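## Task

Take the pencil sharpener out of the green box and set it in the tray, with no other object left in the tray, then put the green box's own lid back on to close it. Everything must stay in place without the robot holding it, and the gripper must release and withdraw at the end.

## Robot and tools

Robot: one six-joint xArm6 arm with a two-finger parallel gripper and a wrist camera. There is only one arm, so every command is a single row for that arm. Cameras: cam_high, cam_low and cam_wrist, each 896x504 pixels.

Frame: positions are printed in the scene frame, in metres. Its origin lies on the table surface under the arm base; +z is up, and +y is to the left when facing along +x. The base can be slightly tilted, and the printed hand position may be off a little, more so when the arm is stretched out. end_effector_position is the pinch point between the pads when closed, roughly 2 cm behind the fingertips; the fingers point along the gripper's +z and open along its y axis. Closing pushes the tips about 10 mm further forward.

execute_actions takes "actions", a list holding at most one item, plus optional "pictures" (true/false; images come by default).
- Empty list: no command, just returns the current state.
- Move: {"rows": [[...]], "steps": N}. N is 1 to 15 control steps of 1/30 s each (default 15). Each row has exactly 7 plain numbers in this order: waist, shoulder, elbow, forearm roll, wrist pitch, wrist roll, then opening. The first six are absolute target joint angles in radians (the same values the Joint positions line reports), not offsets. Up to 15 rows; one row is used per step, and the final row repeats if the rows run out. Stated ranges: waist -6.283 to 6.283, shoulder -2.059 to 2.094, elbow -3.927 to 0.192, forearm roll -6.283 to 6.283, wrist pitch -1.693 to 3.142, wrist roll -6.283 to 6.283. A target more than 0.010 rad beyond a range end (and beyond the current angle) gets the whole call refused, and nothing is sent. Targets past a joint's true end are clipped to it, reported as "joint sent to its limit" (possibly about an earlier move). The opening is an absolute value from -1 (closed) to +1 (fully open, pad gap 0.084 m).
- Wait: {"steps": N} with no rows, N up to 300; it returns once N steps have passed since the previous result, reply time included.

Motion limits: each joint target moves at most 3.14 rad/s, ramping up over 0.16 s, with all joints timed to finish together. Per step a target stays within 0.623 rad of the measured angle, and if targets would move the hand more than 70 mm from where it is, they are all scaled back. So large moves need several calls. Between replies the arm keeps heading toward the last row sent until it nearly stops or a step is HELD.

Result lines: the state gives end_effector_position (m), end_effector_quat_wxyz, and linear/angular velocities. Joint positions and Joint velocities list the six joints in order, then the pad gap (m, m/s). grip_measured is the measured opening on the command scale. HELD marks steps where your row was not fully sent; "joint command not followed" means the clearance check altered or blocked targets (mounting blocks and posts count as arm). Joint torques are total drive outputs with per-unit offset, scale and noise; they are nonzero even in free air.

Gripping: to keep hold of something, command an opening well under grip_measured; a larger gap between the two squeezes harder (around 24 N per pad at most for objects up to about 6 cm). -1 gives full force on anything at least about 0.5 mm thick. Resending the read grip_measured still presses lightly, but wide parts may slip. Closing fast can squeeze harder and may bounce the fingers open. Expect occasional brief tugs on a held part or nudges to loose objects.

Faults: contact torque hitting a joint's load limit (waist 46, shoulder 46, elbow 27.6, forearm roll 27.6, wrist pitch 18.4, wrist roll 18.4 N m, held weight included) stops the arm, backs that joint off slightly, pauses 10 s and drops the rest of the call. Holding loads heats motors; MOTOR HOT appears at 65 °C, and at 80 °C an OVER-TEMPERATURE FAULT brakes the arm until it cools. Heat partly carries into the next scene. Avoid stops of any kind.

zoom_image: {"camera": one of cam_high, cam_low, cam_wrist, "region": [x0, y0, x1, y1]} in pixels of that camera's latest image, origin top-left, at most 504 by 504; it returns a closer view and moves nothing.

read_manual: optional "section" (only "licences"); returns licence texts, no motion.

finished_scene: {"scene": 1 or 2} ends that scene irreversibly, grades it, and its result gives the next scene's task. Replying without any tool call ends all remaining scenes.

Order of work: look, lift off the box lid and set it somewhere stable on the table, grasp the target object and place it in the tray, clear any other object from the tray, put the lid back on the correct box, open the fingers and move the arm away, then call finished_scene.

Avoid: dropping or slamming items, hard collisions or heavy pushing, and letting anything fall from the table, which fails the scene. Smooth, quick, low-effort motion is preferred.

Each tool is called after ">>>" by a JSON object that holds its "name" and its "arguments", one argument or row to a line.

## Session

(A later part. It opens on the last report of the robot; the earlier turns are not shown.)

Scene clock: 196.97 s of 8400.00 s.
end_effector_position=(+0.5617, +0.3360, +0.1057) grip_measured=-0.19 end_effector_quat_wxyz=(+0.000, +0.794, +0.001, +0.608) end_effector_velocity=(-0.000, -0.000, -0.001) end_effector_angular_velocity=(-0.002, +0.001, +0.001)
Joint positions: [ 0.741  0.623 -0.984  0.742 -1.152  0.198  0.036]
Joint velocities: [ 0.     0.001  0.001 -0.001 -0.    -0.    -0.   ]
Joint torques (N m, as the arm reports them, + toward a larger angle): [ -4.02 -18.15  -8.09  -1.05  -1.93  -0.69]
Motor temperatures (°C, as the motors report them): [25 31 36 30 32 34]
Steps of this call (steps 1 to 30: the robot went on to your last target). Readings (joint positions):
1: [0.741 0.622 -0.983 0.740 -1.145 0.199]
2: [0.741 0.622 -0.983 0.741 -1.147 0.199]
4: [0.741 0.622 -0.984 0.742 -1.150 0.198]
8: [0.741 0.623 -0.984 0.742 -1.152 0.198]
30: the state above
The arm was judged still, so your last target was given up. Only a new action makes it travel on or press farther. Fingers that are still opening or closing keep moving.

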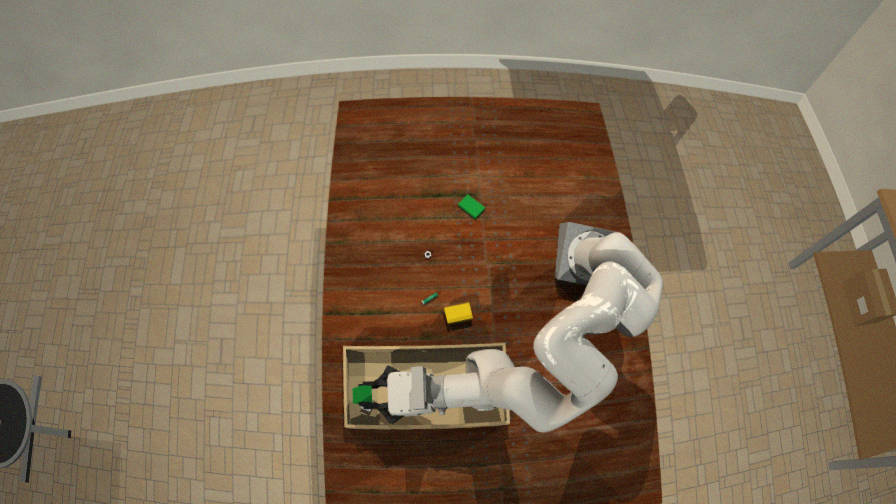

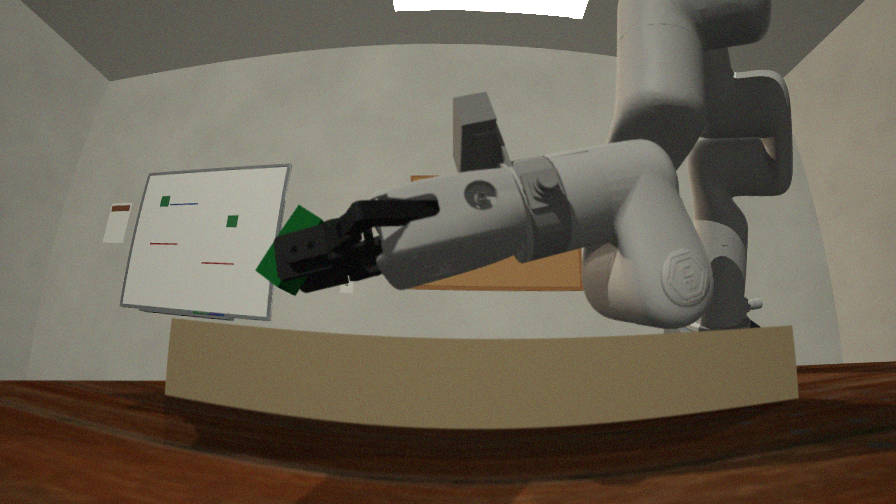

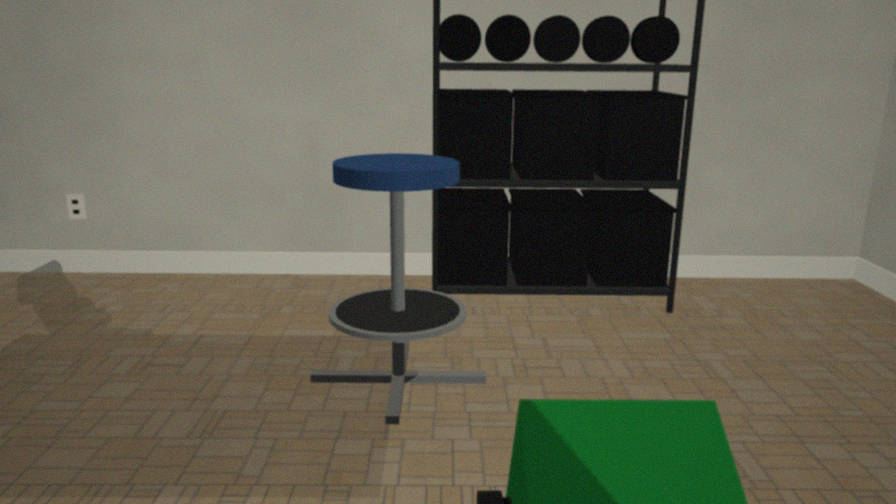

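Looks out. Reverse the path.

>>> {"name": "execute_actions", "arguments": {
  "actions": [
    {"rows":[[0.638,0.0,-0.75,0.68,-0.5,0.077,-0.7]]}
  ],
  "pictures": false
}}

>>> {"name": "execute_actions", "arguments": {
  "actions": [
    {"rows":[[0.5,-0.25,-0.75,0.65,0.2,0.05,-0.7]]}
  ],
  "pictures": false
}}

>>> {"name": "execute_actions", "arguments": {
  "actions": [
    {"rows":[[-0.3,-0.2,-0.75,0.5,1.4,-0.1,-0.7]]}
  ],
  "pictures": false
}}

>>> {"name": "execute_actions", "arguments": {
  "actions": [
    {"steps":25}
  ],
  "pictures": false
}}

>>> {"name": "execute_actions", "arguments": {
  "actions": [
    {"rows":[[-0.58,0.824,-1.404,0.41,1.598,-0.186,-0.7]]}
  ],
  "pictures": false
}}

>>> {"name": "execute_actions", "arguments": {
  "actions": [
    {"steps":25}
  ]
}}

>>> {"name": "zoom_image", "arguments": {
  "camera": "cam_high",
  "region": [330,180,530,440]
}}

Scene clock: 206.63 s of 8400.00 s.
end_effector_position=(+0.5512, +0.3620, +0.2158) grip_measured=-0.19 end_effector_quat_wxyz=(-0.048, +0.878, +0.002, +0.475) end_effector_velocity=(-0.044, -0.015, -0.017) end_effector_angular_velocity=(-0.051, +0.255, +0.051)
Joint positions: [ 0.641  0.014 -0.759  0.682 -0.523  0.081  0.036]
Joint velocities: [-0.035 -0.212  0.142 -0.03   0.329 -0.057 -0.   ]
Joint torques (N m, as the arm reports them, + toward a larger angle): [ -2.66  -9.66 -14.15  -1.68  -1.97  -0.79]
Motor temperatures (°C, as the motors report them): [25 31 35 30 32 34]
Steps of this call (steps 1 to 90: nothing new was sent; then 6.17 s passed at rest; steps 91 to 105: all 15 steps of this action). Readings (joint positions):
91: [0.741 0.622 -0.984 0.742 -1.151 0.198]
92: [0.740 0.617 -0.980 0.741 -1.143 0.196]
94: [0.731 0.564 -0.955 0.735 -1.083 0.185]
98: [0.690 0.313 -0.871 0.711 -0.833 0.138]
105: the state above

Scene clock: 207.13 s of 8400.00 s.
end_effector_position=(+0.5000, +0.3565, +0.2143) grip_measured=-0.19 end_effector_quat_wxyz=(-0.069, +0.961, +0.003, +0.267) end_effector_velocity=(-0.036, -0.011, -0.032) end_effector_angular_velocity=(-0.025, +0.192, +0.012)
Joint positions: [ 0.502 -0.246 -0.75   0.651  0.185  0.051  0.036]
Joint velocities: [-0.025 -0.029  0.023 -0.007  0.211 -0.006  0.   ]
Joint torques (N m, as the arm reports them, + toward a larger angle): [ -2.68 -13.23 -20.25  -1.84  -2.41  -0.82]
Motor temperatures (°C, as the motors report them): [25 31 35 30 32 34]
Steps of this call (steps 1 to 15: all 15 steps of this action). Readings (joint positions):
1: [0.640 0.009 -0.755 0.681 -0.513 0.079]
2: [0.638 0.004 -0.752 0.680 -0.499 0.078]
4: [0.625 -0.019 -0.748 0.677 -0.434 0.075]
8: [0.558 -0.142 -0.751 0.663 -0.122 0.062]
15: the state above

Scene clock: 207.63 s of 8400.00 s.
end_effector_position=(+0.4795, +0.1644, +0.2033) grip_measured=-0.19 end_effector_quat_wxyz=(+0.014, +0.988, -0.110, +0.110) end_effector_velocity=(-0.236, -0.362, -0.023) end_effector_angular_velocity=(+0.109, +1.091, -0.641)
Joint positions: [ 0.054 -0.218 -0.75   0.562  0.685 -0.038  0.036]
Joint velocities: [-1.006  0.05  -0.    -0.176  1.48  -0.175  0.   ]
Joint torques (N m, as the arm reports them, + toward a larger angle): [ -3.17 -11.88 -19.83  -1.66  -1.28  -0.58]
Motor temperatures (°C, as the motors report them): [25 31 35 30 32 34]
Steps of this call (steps 1 to 15: all 15 steps of this action). Readings (joint positions):
1: [0.501 -0.246 -0.749 0.650 0.192 0.050]
2: [0.495 -0.246 -0.750 0.648 0.203 0.048]
4: [0.443 -0.241 -0.751 0.635 0.257 0.035]
8: [0.297 -0.230 -0.749 0.604 0.400 0.004]
15: the state above

Scene clock: 208.47 s of 8400.00 s.
end_effector_position=(+0.3302, +0.0973, +0.2130) grip_measured=-0.19 end_effector_quat_wxyz=(-0.046, +0.959, -0.223, -0.172) end_effector_velocity=(-0.001, -0.001, +0.000) end_effector_angular_velocity=(+0.001, +0.003, -0.003)
Joint positions: [-0.299 -0.2   -0.75   0.5    1.4   -0.1    0.036]
Joint velocities: [-0.004  0.001  0.    -0.001  0.003 -0.     0.   ]
Joint torques (N m, as the arm reports them, + toward a larger angle): [ -4.06  -9.14 -20.02  -1.82  -0.64  -0.74]
Motor temperatures (°C, as the motors report them): [25 31 35 30 32 34]
Steps of this call (steps 1 to 25: the robot went on to your last target). Readings (joint positions):
1: [0.020 -0.216 -0.750 0.556 0.736 -0.044]
2: [-0.012 -0.214 -0.750 0.551 0.790 -0.049]
4: [-0.073 -0.211 -0.750 0.540 0.908 -0.060]
8: [-0.189 -0.205 -0.749 0.520 1.159 -0.080]
25: the state above

Scene clock: 208.97 s of 8400.00 s.
end_effector_position=(+0.3800, -0.0305, +0.1730) grip_measured=-0.19 end_effector_quat_wxyz=(-0.089, +0.913, -0.296, -0.265) end_effector_velocity=(-0.085, -0.255, -0.288) end_effector_angular_velocity=(+0.445, +0.683, -0.476)
Joint positions: [-0.497  0.422 -1.209  0.437  1.539 -0.16   0.036]
Joint velocities: [-0.287  1.455 -0.674 -0.095  0.214 -0.091  0.   ]
Joint torques (N m, as the arm reports them, + toward a larger angle): [ -7.78 -16.68 -18.09  -2.    -0.03  -0.73]
Motor temperatures (°C, as the motors report them): [25 31 35 30 32 34]
Steps of this call (steps 1 to 15: all 15 steps of this action). Readings (joint positions):
1: [-0.300 -0.200 -0.751 0.500 1.400 -0.100]
2: [-0.302 -0.193 -0.757 0.499 1.403 -0.101]
4: [-0.327 -0.139 -0.814 0.491 1.423 -0.109]
8: [-0.408 0.062 -1.003 0.465 1.476 -0.133]
15: the state above

Scene clock: 209.80 s of 8400.00 s.
end_effector_position=(+0.3430, -0.0956, +0.0892) grip_measured=-0.19 end_effector_quat_wxyz=(-0.141, +0.859, -0.342, -0.355) end_effector_velocity=(-0.001, -0.000, -0.002) end_effector_angular_velocity=(+0.002, +0.003, -0.002)
Joint positions: [-0.58   0.823 -1.404  0.41   1.598 -0.186  0.036]
Joint velocities: [-0.001  0.005  0.    -0.001 -0.    -0.    -0.   ]
Joint torques (N m, as the arm reports them, + toward a larger angle): [ -8.19 -19.02 -16.64  -2.16   0.32  -0.79]
Motor temperatures (°C, as the motors report them): [25 31 35 30 32 34]
Steps of this call (steps 1 to 25: the robot went on to your last target). Readings (joint positions):
1: [-0.507 0.470 -1.232 0.433 1.546 -0.163]
2: [-0.517 0.518 -1.254 0.430 1.553 -0.166]
4: [-0.536 0.612 -1.300 0.424 1.567 -0.172]
8: [-0.570 0.777 -1.376 0.413 1.590 -0.183]
25: the state above

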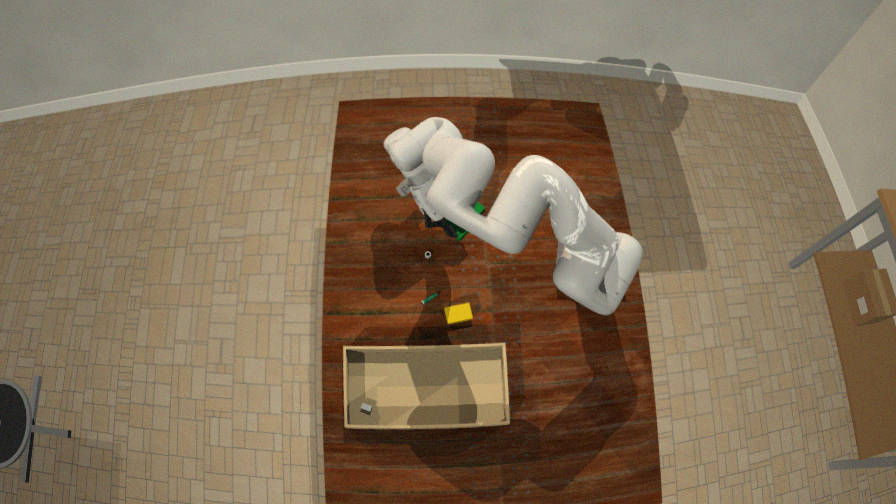

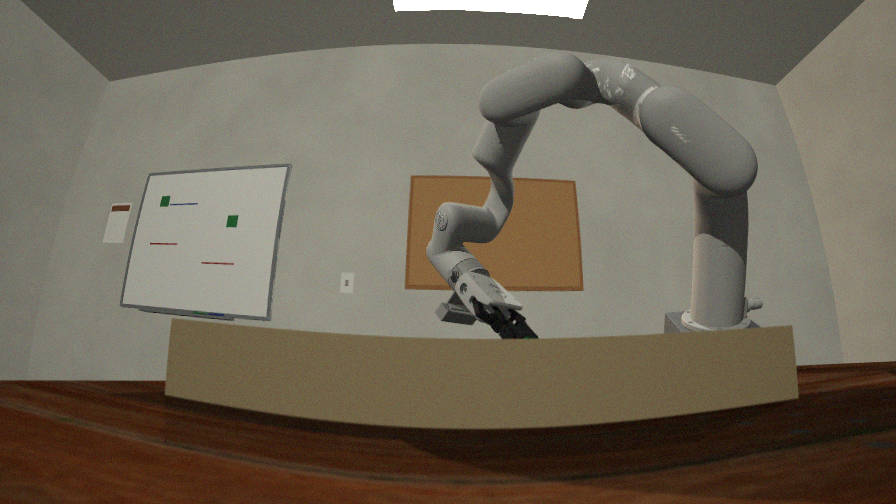

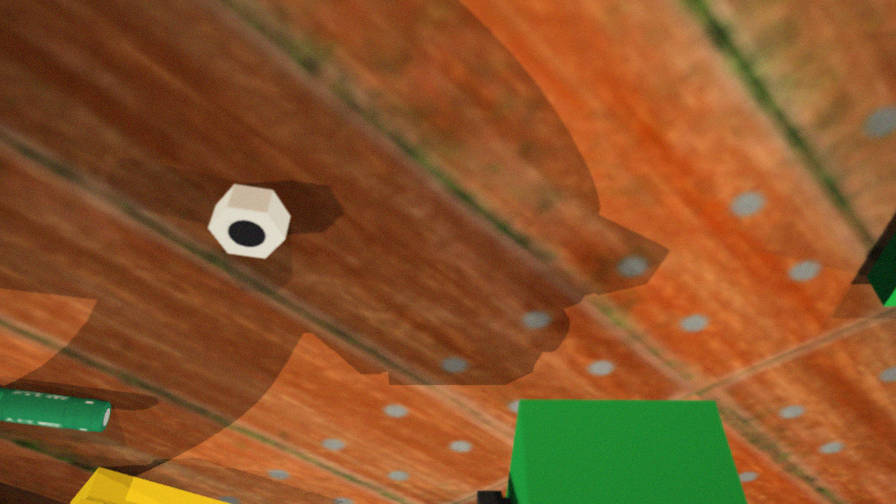

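Region (330, 180, 530, 440) of cam_high's 896x504 image, scaled by 1.938, with more detail than that image has; it fills the left 388 columns of this view, and the rest is white.

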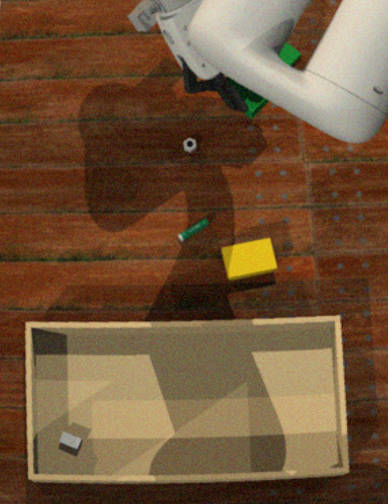

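>>> {"name": "execute_actions", "arguments": {
  "actions": [
    {"rows":[[-0.563,0.865,-1.412,0.425,1.565,-0.192,-0.7],[-0.563,0.865,-1.412,0.425,1.565,-0.192,-0.7],[-0.563,0.865,-1.412,0.425,1.565,-0.192,-0.7],[-0.546,0.905,-1.42,0.44,1.532,-0.198,-0.7],[-0.546,0.905,-1.42,0.44,1.532,-0.198,-0.7],[-0.546,0.905,-1.42,0.44,1.532,-0.198,-0.7],[-0.535,0.933,-1.426,0.449,1.51,-0.202,-0.7],[-0.535,0.933,-1.426,0.449,1.51,-0.202,-0.7],[-0.535,0.933,-1.426,0.449,1.51,-0.202,-0.7],[-0.5295,0.945,-1.429,0.4535,1.499,-0.204,-0.7]]}
  ],
  "pictures": false
}}

>>> {"name": "execute_actions", "arguments": {
  "actions": [
    {"rows":[[-0.5295,0.945,-1.429,0.4535,1.499,-0.204,-0.7],[-0.5295,0.945,-1.429,0.4535,1.499,-0.204,-0.7],[-0.5295,0.945,-1.429,0.4535,1.499,-0.204,-0.7],[-0.5295,0.945,-1.429,0.4535,1.499,-0.204,-0.7],[-0.5295,0.945,-1.429,0.4535,1.499,-0.204,-0.7],[-0.5295,0.945,-1.429,0.4535,1.499,-0.204,-0.7],[-0.5295,0.945,-1.429,0.4535,1.499,-0.204,0.4]]}
  ],
  "pictures": false
}}

>>> {"name": "execute_actions", "arguments": {
  "actions": [
    {"rows":[[-0.58,0.824,-1.404,0.41,1.598,-0.186,0.4]],"steps":10}
  ],
  "pictures": false
}}

>>> {"name": "execute_actions", "arguments": {
  "actions": [
    {"rows":[[-0.60,0.05,-0.64,0.60,0.85,-0.29,0.4]]}
  ],
  "pictures": false
}}

>>> {"name": "execute_actions", "arguments": {
  "actions": [
    {"steps":15}
  ]
}}

Scene clock: 220.87 s of 8400.00 s.
end_effector_position=(+0.3417, -0.0965, +0.0303) grip_measured=-0.19 end_effector_quat_wxyz=(-0.141, +0.858, -0.342, -0.355) end_effector_velocity=(+0.009, -0.004, -0.012) end_effector_angular_velocity=(-0.016, -0.027, +0.007)
Joint positions: [-0.53   0.943 -1.428  0.452  1.502 -0.204  0.036]
Joint velocities: [ 0.011  0.023 -0.02   0.016 -0.036 -0.007  0.   ]
Joint torques (N m, as the arm reports them, + toward a larger angle): [ -8.74 -20.83 -15.66  -2.15   0.36  -0.68]
Motor temperatures (°C, as the motors report them): [25 31 36 30 32 34]
Steps of this call (steps 1 to 15: the robot went on to your last target; steps 16 to 90: nothing new was sent; then 7.57 s passed at rest; steps 91 to 105: all 15 steps of this action). Readings (joint positions):
91: [-0.580 0.824 -1.404 0.410 1.597 -0.186]
92: [-0.578 0.829 -1.406 0.413 1.592 -0.187]
94: [-0.569 0.849 -1.411 0.420 1.576 -0.190]
98: [-0.548 0.901 -1.418 0.438 1.537 -0.197]
105: the state above

Scene clock: 221.37 s of 8400.00 s.
end_effector_position=(+0.3421, -0.0967, +0.0293) grip_measured=+0.39 end_effector_quat_wxyz=(-0.141, +0.859, -0.342, -0.355) end_effector_velocity=(-0.001, +0.001, -0.001) end_effector_angular_velocity=(+0.001, +0.002, -0.001)
Joint positions: [-0.53   0.945 -1.429  0.453  1.499 -0.204  0.061]
Joint velocities: [ 0.001  0.002  0.001  0.001 -0.     0.001  0.001]
Joint torques (N m, as the arm reports them, + toward a larger angle): [ -8.67 -19.63 -15.34  -2.03   0.31  -0.66]
Motor temperatures (°C, as the motors report them): [25 31 36 30 32 34]
Steps of this call (steps 1 to 15: all 15 steps of this action). Readings (joint positions):
1: [-0.530 0.943 -1.429 0.453 1.501 -0.204]
2: [-0.530 0.944 -1.429 0.453 1.500 -0.204]
4: [-0.530 0.944 -1.429 0.453 1.499 -0.204]
8: [-0.530 0.944 -1.429 0.453 1.499 -0.204]
15: the state above

Scene clock: 221.70 s of 8400.00 s.
end_effector_position=(+0.3446, -0.0964, +0.0890) grip_measured=+0.39 end_effector_quat_wxyz=(-0.140, +0.860, -0.342, -0.352) end_effector_velocity=(-0.051, +0.022, -0.019) end_effector_angular_velocity=(+0.088, +0.138, -0.045)
Joint positions: [-0.58   0.824 -1.407  0.411  1.595 -0.187  0.061]
Joint velocities: [ 0.005  0.035  0.085 -0.018  0.048  0.007 -0.   ]
Joint torques (N m, as the arm reports them, + toward a larger angle): [ -8.02 -18.82 -17.    -2.35   0.19  -0.67]
Motor temperatures (°C, as the motors report them): [25 31 36 30 32 34]
Steps of this call (steps 1 to 10: all 10 steps of this action). Readings (joint positions):
1: [-0.530 0.944 -1.429 0.453 1.500 -0.204]
2: [-0.532 0.939 -1.426 0.451 1.506 -0.203]
4: [-0.550 0.897 -1.412 0.434 1.545 -0.196]
8: [-0.579 0.825 -1.412 0.413 1.590 -0.187]
10: the state above

Scene clock: 222.20 s of 8400.00 s.
end_effector_position=(+0.3457, -0.0948, +0.1610) grip_measured=+0.39 end_effector_quat_wxyz=(-0.013, +0.932, -0.362, -0.005) end_effector_velocity=(-0.040, -0.012, +0.000) end_effector_angular_velocity=(-0.192, -0.135, -0.045)
Joint positions: [-0.6    0.068 -0.659  0.596  0.871 -0.288  0.061]
Joint velocities: [-0.002 -0.222  0.301  0.06  -0.299 -0.033 -0.   ]
Joint torques (N m, as the arm reports them, + toward a larger angle): [ -4.67  -6.69 -22.24  -1.62  -1.01  -0.53]
Motor temperatures (°C, as the motors report them): [25 31 36 30 32 34]
Steps of this call (steps 1 to 15: all 15 steps of this action). Readings (joint positions):
1: [-0.579 0.824 -1.404 0.411 1.595 -0.187]
2: [-0.580 0.820 -1.395 0.414 1.588 -0.189]
4: [-0.581 0.767 -1.334 0.434 1.529 -0.202]
8: [-0.591 0.451 -1.029 0.520 1.221 -0.248]
15: the state above

Scene clock: 222.70 s of 8400.00 s.
end_effector_position=(+0.3441, -0.0960, +0.1623) grip_measured=+0.39 end_effector_quat_wxyz=(-0.008, +0.932, -0.363, +0.003) end_effector_velocity=(+0.000, +0.000, +0.001) end_effector_angular_velocity=(-0.002, -0.003, -0.001)
Joint positions: [-0.6    0.051 -0.64   0.6    0.85  -0.29   0.061]
Joint velocities: [-0.    -0.004  0.002  0.001 -0.001  0.001 -0.   ]
Joint torques (N m, as the arm reports them, + toward a larger angle): [ -4.91 -10.3  -19.32  -1.74  -1.38  -0.72]
Motor temperatures (°C, as the motors report them): [25 31 36 30 32 34]
Steps of this call (steps 1 to 15: the robot went on to your last target). Readings (joint positions):
1: [-0.600 0.062 -0.651 0.597 0.863 -0.289]
2: [-0.600 0.059 -0.647 0.598 0.859 -0.289]
4: [-0.600 0.057 -0.643 0.599 0.854 -0.290]
8: [-0.600 0.053 -0.641 0.600 0.851 -0.290]
15: the state above

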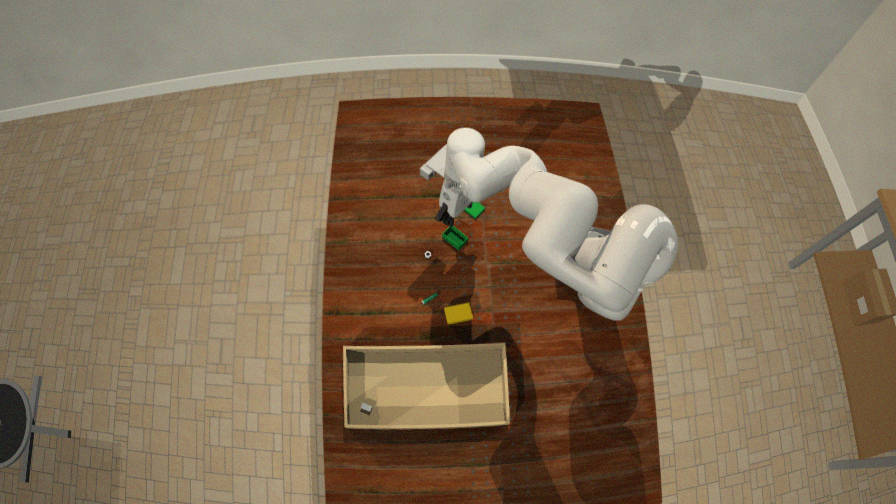

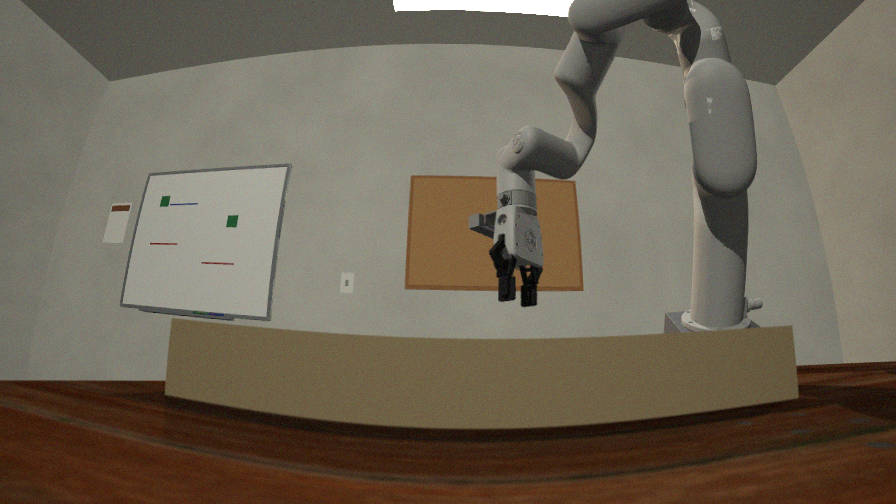

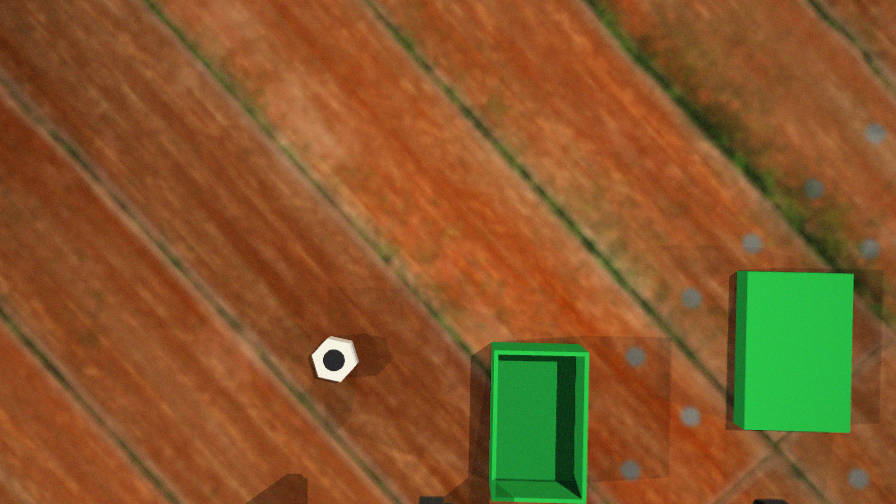

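>>> {"name": "execute_actions", "arguments": {
  "actions": [
    {"rows":[[-0.70,0.431,-0.721,0.724,0.629,-0.58,0.4]]}
  ],
  "pictures": false
}}

>>> {"name": "execute_actions", "arguments": {
  "actions": [
    {"rows":[[-0.68,0.48,-0.726,0.79,0.595,-0.635,0.4],[-0.68,0.48,-0.726,0.79,0.595,-0.635,0.4],[-0.68,0.48,-0.726,0.79,0.595,-0.635,0.4],[-0.655,0.54,-0.732,0.87,0.555,-0.70,0.4],[-0.655,0.54,-0.732,0.87,0.555,-0.70,0.4],[-0.655,0.54,-0.732,0.87,0.555,-0.70,0.4],[-0.633,0.591,-0.737,0.938,0.52,-0.756,0.4]]}
  ],
  "pictures": false
}}

>>> {"name": "execute_actions", "arguments": {
  "actions": [
    {"rows":[[-0.633,0.591,-0.737,0.938,0.52,-0.756,0.4],[-0.633,0.591,-0.737,0.938,0.52,-0.756,0.4],[-0.633,0.591,-0.737,0.938,0.52,-0.756,0.3],[-0.633,0.591,-0.737,0.938,0.52,-0.756,0.2],[-0.633,0.591,-0.737,0.938,0.52,-0.756,0.1],[-0.633,0.591,-0.737,0.938,0.52,-0.756,0.0],[-0.633,0.591,-0.737,0.938,0.52,-0.756,-0.1],[-0.633,0.591,-0.737,0.938,0.52,-0.756,-0.2],[-0.633,0.591,-0.737,0.938,0.52,-0.756,-0.5]]}
  ],
  "pictures": false
}}

>>> {"name": "execute_actions", "arguments": {
  "actions": [
    {"rows":[[-0.70,0.431,-0.721,0.724,0.629,-0.58,-0.5]],"steps":12}
  ],
  "pictures": false
}}

>>> {"name": "execute_actions", "arguments": {
  "actions": [
    {"rows":[[-0.461,0.254,-0.617,0.805,0.628,-0.40,-0.5]]}
  ],
  "pictures": false
}}

>>> {"name": "execute_actions", "arguments": {
  "actions": [
    {"rows":[[-0.44,0.29,-0.625,0.85,0.605,-0.43,-0.5],[-0.44,0.29,-0.625,0.85,0.605,-0.43,-0.5],[-0.44,0.29,-0.625,0.85,0.605,-0.43,-0.5],[-0.44,0.29,-0.625,0.85,0.605,-0.43,-0.5],[-0.405,0.352,-0.64,0.93,0.567,-0.486,-0.5]]}
  ]
}}

Scene clock: 232.33 s of 8400.00 s.
end_effector_position=(+0.3046, -0.1865, +0.0808) grip_measured=+0.39 end_effector_quat_wxyz=(-0.000, +0.929, -0.371, -0.001) end_effector_velocity=(+0.021, -0.030, +0.009) end_effector_angular_velocity=(-0.069, -0.050, +0.048)
Joint positions: [-0.699  0.426 -0.718  0.722  0.633 -0.575  0.061]
Joint velocities: [-0.01   0.035 -0.059  0.027 -0.059 -0.07   0.   ]
Joint torques (N m, as the arm reports them, + toward a larger angle): [ -5.51 -14.43 -16.1   -1.61  -1.35  -0.64]
Motor temperatures (°C, as the motors report them): [25 31 37 30 32 34]
Steps of this call (steps 1 to 15: the robot went on to your last target; steps 16 to 90: nothing new was sent; then 6.13 s passed at rest; steps 91 to 105: all 15 steps of this action). Readings (joint positions):
91: [-0.600 0.050 -0.640 0.600 0.850 -0.291]
92: [-0.602 0.056 -0.642 0.603 0.845 -0.297]
94: [-0.615 0.109 -0.657 0.621 0.811 -0.341]
98: [-0.662 0.288 -0.689 0.677 0.713 -0.470]
105: the state above

Scene clock: 232.83 s of 8400.00 s.
end_effector_position=(+0.2912, -0.1903, +0.0240) grip_measured=+0.39 end_effector_quat_wxyz=(+0.001, +0.929, -0.370, +0.000) end_effector_velocity=(+0.014, -0.012, +0.004) end_effector_angular_velocity=(-0.038, -0.033, +0.015)
Joint positions: [-0.634  0.589 -0.737  0.934  0.522 -0.753  0.061]
Joint velocities: [ 0.008  0.01  -0.028  0.043 -0.03  -0.038  0.   ]
Joint torques (N m, as the arm reports them, + toward a larger angle): [ -6.07 -14.35 -12.72  -1.94  -1.21  -0.62]
Motor temperatures (°C, as the motors report them): [25 31 37 30 32 34]
Steps of this call (steps 1 to 15: all 15 steps of this action). Readings (joint positions):
1: [-0.699 0.427 -0.720 0.723 0.631 -0.577]
2: [-0.697 0.432 -0.722 0.731 0.626 -0.585]
4: [-0.687 0.456 -0.726 0.763 0.609 -0.612]
8: [-0.659 0.528 -0.730 0.855 0.563 -0.688]
15: the state above

Scene clock: 233.33 s of 8400.00 s.
end_effector_position=(+0.2913, -0.1907, +0.0237) grip_measured=-0.08 end_effector_quat_wxyz=(+0.001, +0.929, -0.370, +0.001) end_effector_velocity=(+0.000, -0.000, +0.000) end_effector_angular_velocity=(-0.001, -0.000, +0.002)
Joint positions: [-0.633  0.59  -0.737  0.938  0.52  -0.756  0.041]
Joint velocities: [ 0.    -0.001 -0.    -0.001 -0.    -0.     0.   ]
Joint torques (N m, as the arm reports them, + toward a larger angle): [ -5.54 -13.45 -12.29  -1.69  -1.28  -0.73]
Motor temperatures (°C, as the motors report them): [25 31 37 30 32 34]
Steps of this call (steps 1 to 15: all 15 steps of this action). Readings (joint positions):
1: [-0.634 0.589 -0.737 0.936 0.521 -0.754]
2: [-0.634 0.589 -0.738 0.936 0.521 -0.755]
4: [-0.633 0.590 -0.738 0.937 0.520 -0.755]
8: [-0.633 0.590 -0.737 0.938 0.520 -0.756]
15: the state above

Scene clock: 233.73 s of 8400.00 s.
end_effector_position=(+0.3044, -0.1882, +0.0793) grip_measured=-0.08 end_effector_quat_wxyz=(+0.000, +0.929, -0.370, +0.001) end_effector_velocity=(-0.026, +0.016, -0.014) end_effector_angular_velocity=(+0.053, +0.061, -0.027)
Joint positions: [-0.699  0.433 -0.721  0.728  0.627 -0.583  0.041]
Joint velocities: [-0.006  0.004  0.039 -0.044  0.034  0.04   0.   ]
Joint torques (N m, as the arm reports them, + toward a larger angle): [ -5.56 -13.94 -17.28  -1.79  -1.32  -0.58]
Motor temperatures (°C, as the motors report them): [25 31 37 30 32 34]
Steps of this call (steps 1 to 12: all 12 steps of this action). Readings (joint positions):
1: [-0.633 0.590 -0.737 0.937 0.520 -0.755]
2: [-0.635 0.586 -0.736 0.930 0.525 -0.749]
4: [-0.652 0.548 -0.728 0.873 0.555 -0.702]
8: [-0.694 0.443 -0.728 0.748 0.615 -0.601]
12: the state above

Scene clock: 234.23 s of 8400.00 s.
end_effector_position=(+0.3411, -0.0978, +0.0797) grip_measured=-0.08 end_effector_quat_wxyz=(+0.001, +0.929, -0.371, -0.000) end_effector_velocity=(+0.002, +0.004, +0.001) end_effector_angular_velocity=(-0.001, -0.004, -0.012)
Joint positions: [-0.463  0.256 -0.617  0.804  0.628 -0.401  0.041]
Joint velocities: [ 0.009 -0.01   0.005  0.006 -0.002  0.017  0.   ]
Joint torques (N m, as the arm reports them, + toward a larger angle): [ -5.73 -12.18 -15.54  -1.75  -1.47  -0.76]
Motor temperatures (°C, as the motors report them): [25 31 37 30 32 34]
Steps of this call (steps 1 to 15: all 15 steps of this action). Readings (joint positions):
1: [-0.699 0.433 -0.720 0.727 0.628 -0.581]
2: [-0.693 0.428 -0.716 0.730 0.628 -0.575]
4: [-0.642 0.390 -0.692 0.748 0.627 -0.533]
8: [-0.501 0.284 -0.637 0.791 0.629 -0.434]
15: the state above

Scene clock: 234.73 s of 8400.00 s.
end_effector_position=(+0.3430, -0.0967, +0.0486) grip_measured=-0.08 end_effector_quat_wxyz=(-0.000, +0.929, -0.370, +0.001) end_effector_velocity=(+0.007, -0.002, +0.002) end_effector_angular_velocity=(-0.011, -0.016, +0.011)
Joint positions: [-0.406  0.351 -0.64   0.929  0.568 -0.485  0.041]
Joint velocities: [ 0.005  0.001 -0.01   0.015 -0.011 -0.015  0.   ]
Joint torques (N m, as the arm reports them, + toward a larger angle): [ -5.72 -12.68 -13.14  -1.51  -1.38  -0.65]
Motor temperatures (°C, as the motors report them): [25 31 37 30 32 34]
Steps of this call (steps 1 to 15: all 15 steps of this action). Readings (joint positions):
1: [-0.463 0.256 -0.617 0.805 0.627 -0.402]
2: [-0.460 0.260 -0.619 0.812 0.623 -0.406]
4: [-0.449 0.277 -0.623 0.833 0.613 -0.419]
8: [-0.422 0.322 -0.634 0.892 0.585 -0.460]
15: the state above

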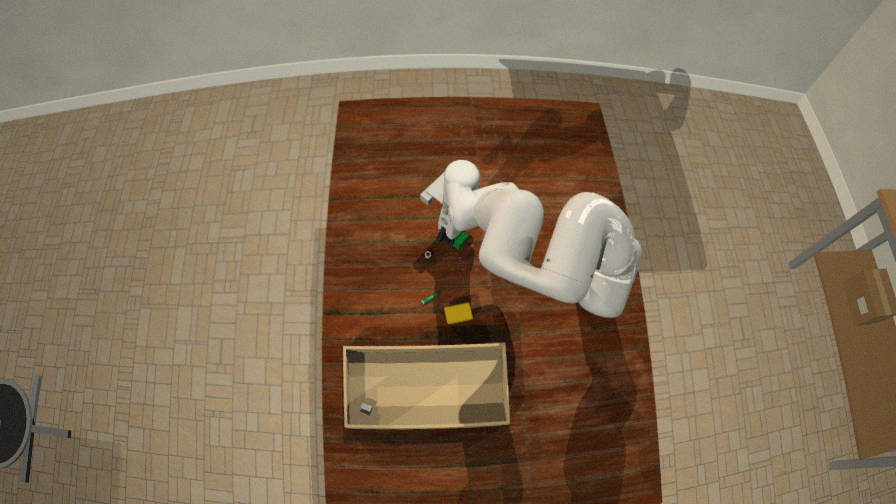

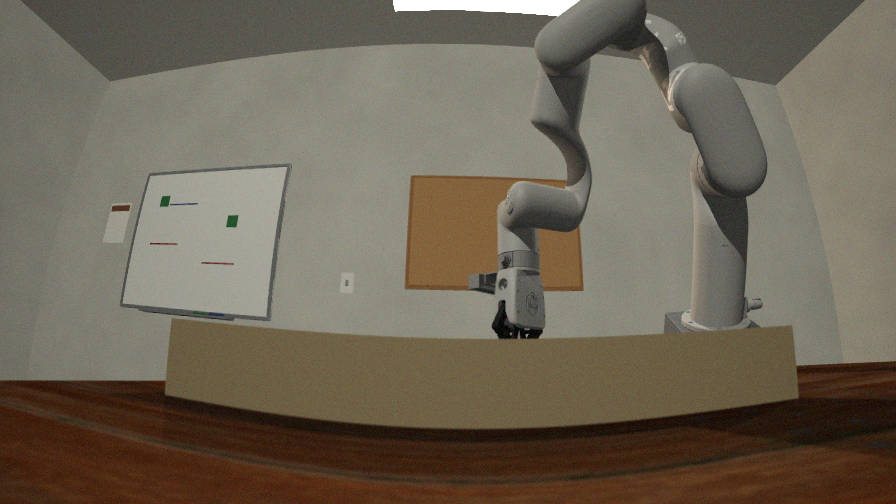

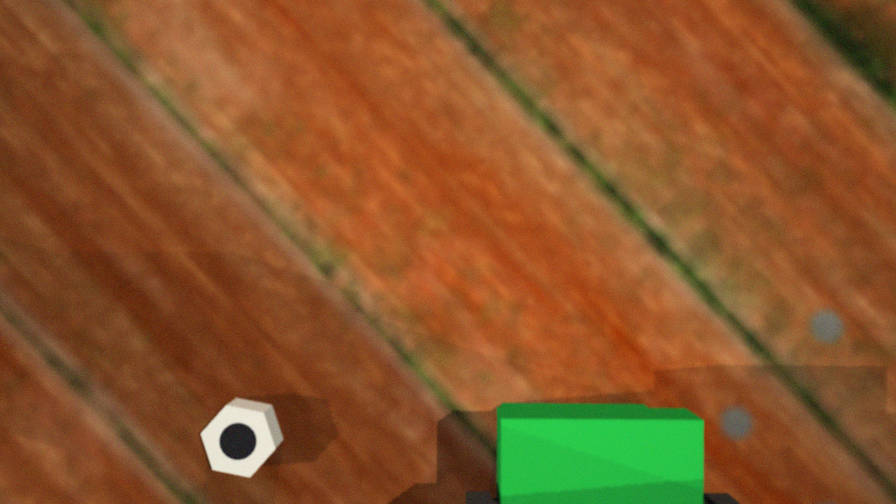

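>>> {"name": "execute_actions", "arguments": {
  "actions": [
    {"rows":[[-0.40,0.361,-0.6415,0.941,0.562,-0.494,-0.5],[-0.40,0.361,-0.6415,0.941,0.562,-0.494,-0.5],[-0.40,0.361,-0.6415,0.941,0.562,-0.494,-0.5],[-0.40,0.361,-0.6415,0.941,0.562,-0.494,-0.5],[-0.395,0.369,-0.6435,0.951,0.557,-0.501,-0.5],[-0.395,0.369,-0.6435,0.951,0.557,-0.501,-0.5],[-0.395,0.369,-0.6435,0.951,0.557,-0.501,-0.5],[-0.395,0.369,-0.6435,0.951,0.557,-0.501,-0.5],[-0.39,0.378,-0.646,0.962,0.551,-0.508,-0.5]]}
  ]
}}

>>> {"name": "execute_actions", "arguments": {
  "actions": [
    {"rows":[[-0.39,0.378,-0.646,0.962,0.551,-0.508,-0.5],[-0.39,0.378,-0.646,0.962,0.551,-0.508,-0.5],[-0.39,0.378,-0.646,0.962,0.551,-0.508,-0.5],[-0.39,0.378,-0.646,0.962,0.551,-0.508,0.6]],"steps":12}
  ],
  "pictures": false
}}

>>> {"name": "execute_actions", "arguments": {
  "actions": [
    {"rows":[[-0.461,0.254,-0.617,0.805,0.628,-0.40,0.6]],"steps":10}
  ],
  "pictures": false
}}

>>> {"name": "execute_actions", "arguments": {
  "actions": [
    {"rows":[[-0.62,0.7,-1.37,0.38,1.68,-0.18,0.6]]}
  ],
  "pictures": false
}}

>>> {"name": "execute_actions", "arguments": {
  "actions": [
    {"steps":15}
  ]
}}

Scene clock: 244.40 s of 8400.00 s.
end_effector_position=(+0.3432, -0.0971, +0.0408) grip_measured=-0.08 end_effector_quat_wxyz=(+0.001, +0.929, -0.369, +0.002) end_effector_velocity=(+0.000, +0.000, -0.001) end_effector_angular_velocity=(-0.001, -0.004, +0.001)
Joint positions: [-0.391  0.376 -0.647  0.961  0.551 -0.507  0.041]
Joint velocities: [ 0.003 -0.     0.002  0.012 -0.004 -0.009  0.   ]
Joint torques (N m, as the arm reports them, + toward a larger angle): [-3.72 -7.88 -9.04 -1.36 -0.9  -0.74]
Motor temperatures (°C, as the motors report them): [25 30 36 30 32 34]
Steps of this call (steps 1 to 15: the robot went on to your last target; steps 16 to 90: nothing new was sent; then 6.17 s passed at rest; steps 91 to 105: all 15 steps of this action). Readings (joint positions):
91: [-0.405 0.352 -0.640 0.930 0.567 -0.486]
92: [-0.404 0.354 -0.641 0.933 0.566 -0.488]
94: [-0.402 0.358 -0.641 0.937 0.564 -0.491]
98: [-0.398 0.365 -0.644 0.947 0.559 -0.498]
105: the state above

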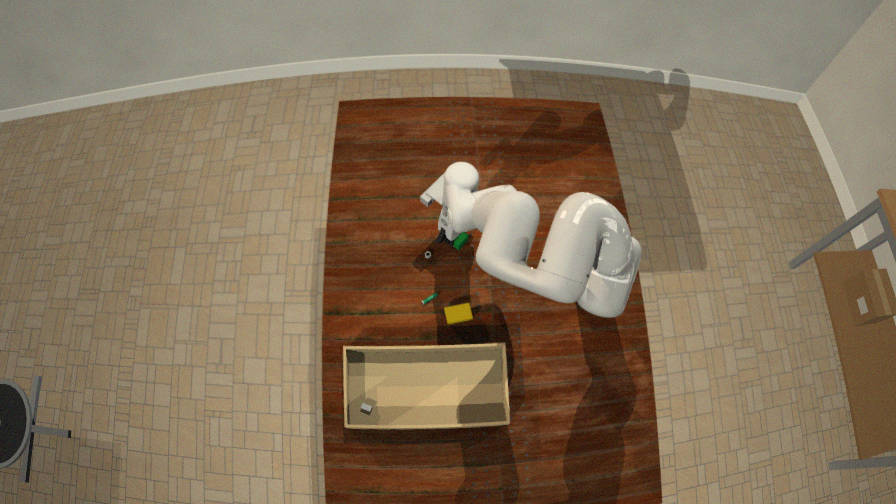

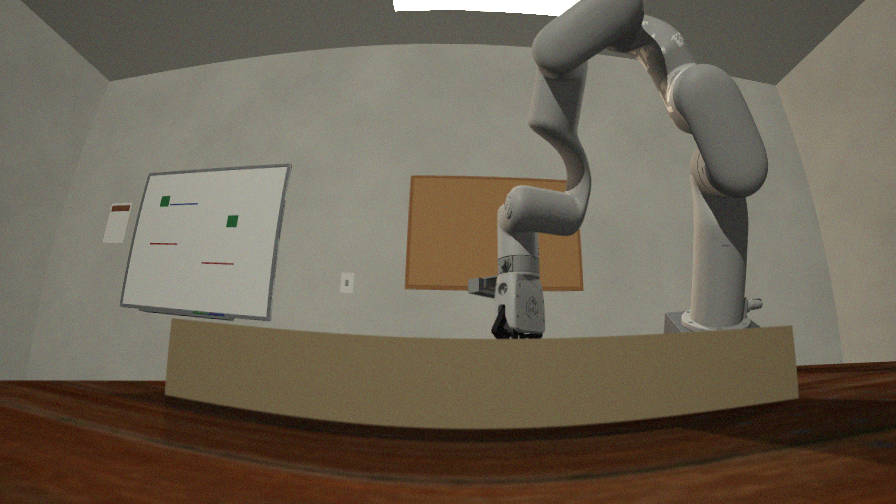

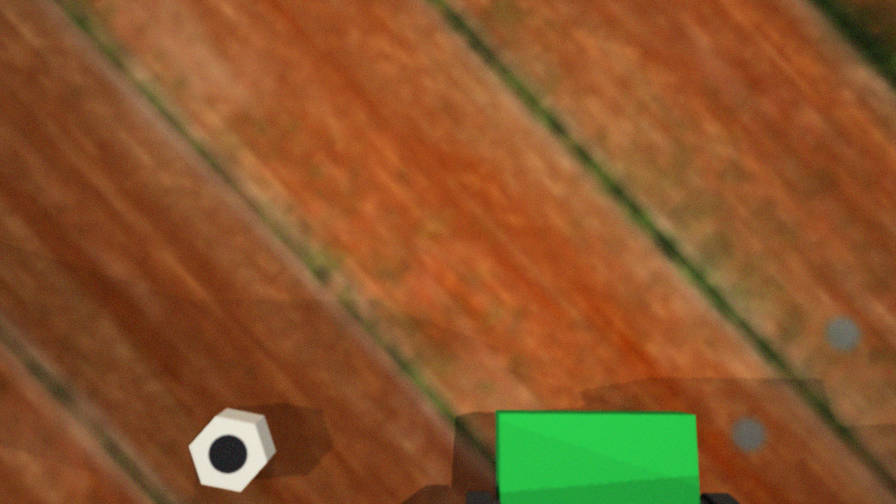

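Scene clock: 244.80 s of 8400.00 s.
end_effector_position=(+0.3411, -0.0964, +0.0389) grip_measured=+0.59 end_effector_quat_wxyz=(+0.001, +0.929, -0.370, -0.001) end_effector_velocity=(+0.009, -0.002, +0.007) end_effector_angular_velocity=(-0.010, -0.020, +0.005)
Joint positions: [-0.389  0.379 -0.645  0.962  0.551 -0.508  0.069]
Joint velocities: [-0.004 -0.012 -0.009  0.001 -0.003 -0.     0.001]
Joint torques (N m, as the arm reports them, + toward a larger angle): [ -5.78 -12.91 -12.73  -1.64  -1.34  -0.78]
Motor temperatures (°C, as the motors report them): [25 30 36 30 32 34]
Steps of this call (steps 1 to 12: all 12 steps of this action). Readings (joint positions):
1: [-0.391 0.376 -0.647 0.961 0.551 -0.508]
2: [-0.391 0.376 -0.647 0.962 0.551 -0.508]
4: [-0.391 0.376 -0.647 0.962 0.551 -0.508]
8: [-0.389 0.381 -0.643 0.962 0.552 -0.508]
12: the state above

Scene clock: 245.13 s of 8400.00 s.
end_effector_position=(+0.3431, -0.0973, +0.0798) grip_measured=+0.59 end_effector_quat_wxyz=(+0.001, +0.929, -0.370, +0.002) end_effector_velocity=(-0.034, +0.009, -0.008) end_effector_angular_velocity=(+0.040, +0.077, -0.029)
Joint positions: [-0.459  0.256 -0.619  0.81   0.625 -0.404  0.069]
Joint velocities: [-0.021 -0.017  0.052 -0.071  0.049  0.053 -0.   ]
Joint torques (N m, as the arm reports them, + toward a larger angle): [ -4.88 -11.08 -15.3   -1.53  -1.36  -0.73]
Motor temperatures (°C, as the motors report them): [25 30 36 30 32 34]
Steps of this call (steps 1 to 10: all 10 steps of this action). Readings (joint positions):
1: [-0.390 0.379 -0.645 0.961 0.552 -0.507]
2: [-0.393 0.374 -0.644 0.954 0.556 -0.502]
4: [-0.416 0.335 -0.632 0.901 0.582 -0.466]
8: [-0.456 0.261 -0.623 0.819 0.620 -0.410]
10: the state above

Scene clock: 245.63 s of 8400.00 s.
end_effector_position=(+0.3476, -0.0973, +0.1325) grip_measured=+0.59 end_effector_quat_wxyz=(-0.128, +0.874, -0.342, -0.320) end_effector_velocity=(-0.129, +0.130, +0.147) end_effector_angular_velocity=(+0.735, +0.790, -0.083)
Joint positions: [-0.616  0.687 -1.343  0.393  1.596 -0.187  0.069]
Joint velocities: [-0.061  0.187 -0.379 -0.192  1.263  0.102 -0.   ]
Joint torques (N m, as the arm reports them, + toward a larger angle): [ -6.49 -20.4  -14.84  -1.22  -0.9   -0.79]
Motor temperatures (°C, as the motors report them): [25 30 36 30 32 34]
Steps of this call (steps 1 to 15: all 15 steps of this action). Readings (joint positions):
1: [-0.460 0.256 -0.618 0.808 0.627 -0.402]
2: [-0.462 0.261 -0.624 0.802 0.636 -0.398]
4: [-0.476 0.302 -0.680 0.761 0.696 -0.377]
8: [-0.548 0.505 -0.992 0.570 1.008 -0.278]
15: the state above

Scene clock: 246.13 s of 8400.00 s.
end_effector_position=(+0.3397, -0.0890, +0.1433) grip_measured=+0.59 end_effector_quat_wxyz=(-0.140, +0.861, -0.340, -0.350) end_effector_velocity=(-0.001, -0.001, -0.000) end_effector_angular_velocity=(+0.001, +0.004, +0.000)
Joint positions: [-0.62   0.7   -1.37   0.38   1.68  -0.18   0.069]
Joint velocities: [-0.     0.004 -0.003 -0.002  0.002  0.     0.   ]
Joint torques (N m, as the arm reports them, + toward a larger angle): [ -7.99 -18.4  -17.78  -2.06   0.31  -0.69]
Motor temperatures (°C, as the motors report them): [25 30 37 30 32 34]
Steps of this call (steps 1 to 15: the robot went on to your last target). Readings (joint positions):
1: [-0.618 0.692 -1.352 0.388 1.629 -0.184]
2: [-0.618 0.695 -1.358 0.385 1.649 -0.183]
4: [-0.619 0.697 -1.364 0.382 1.668 -0.181]
8: [-0.619 0.699 -1.368 0.381 1.678 -0.180]
15: the state above

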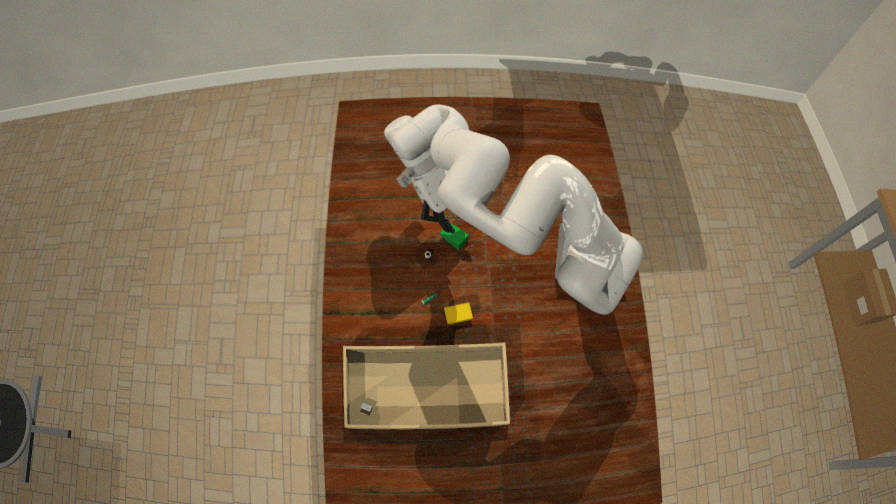

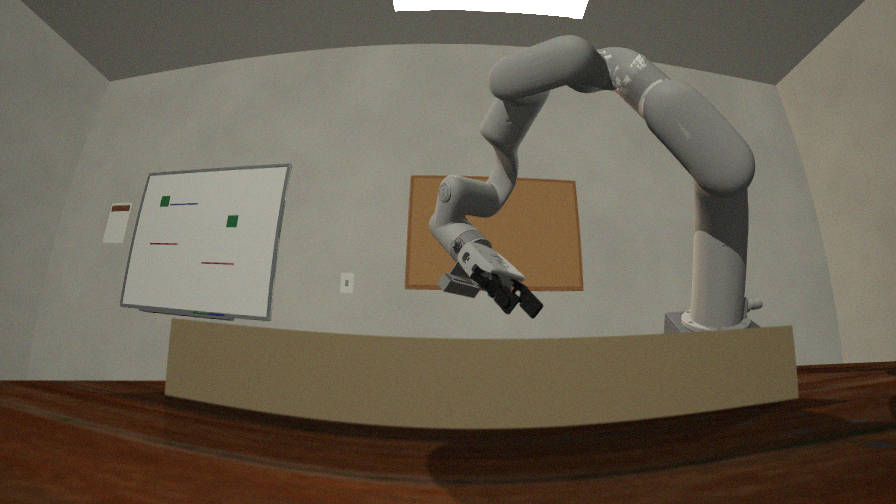

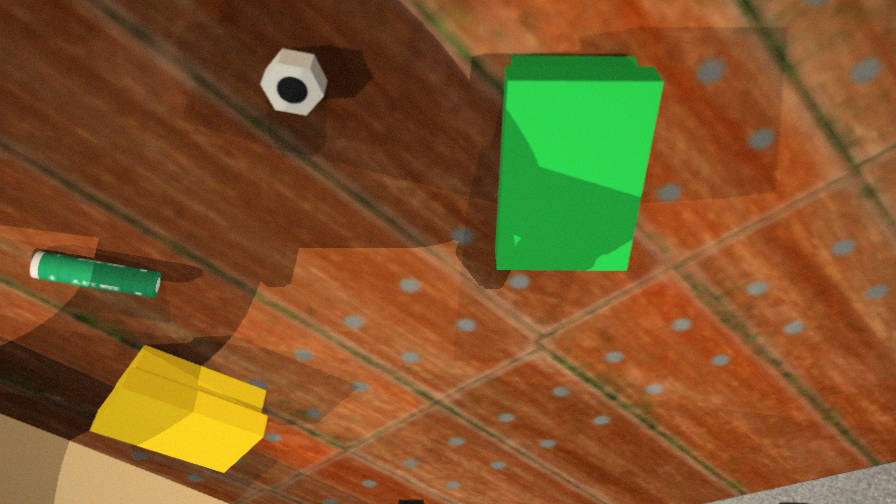

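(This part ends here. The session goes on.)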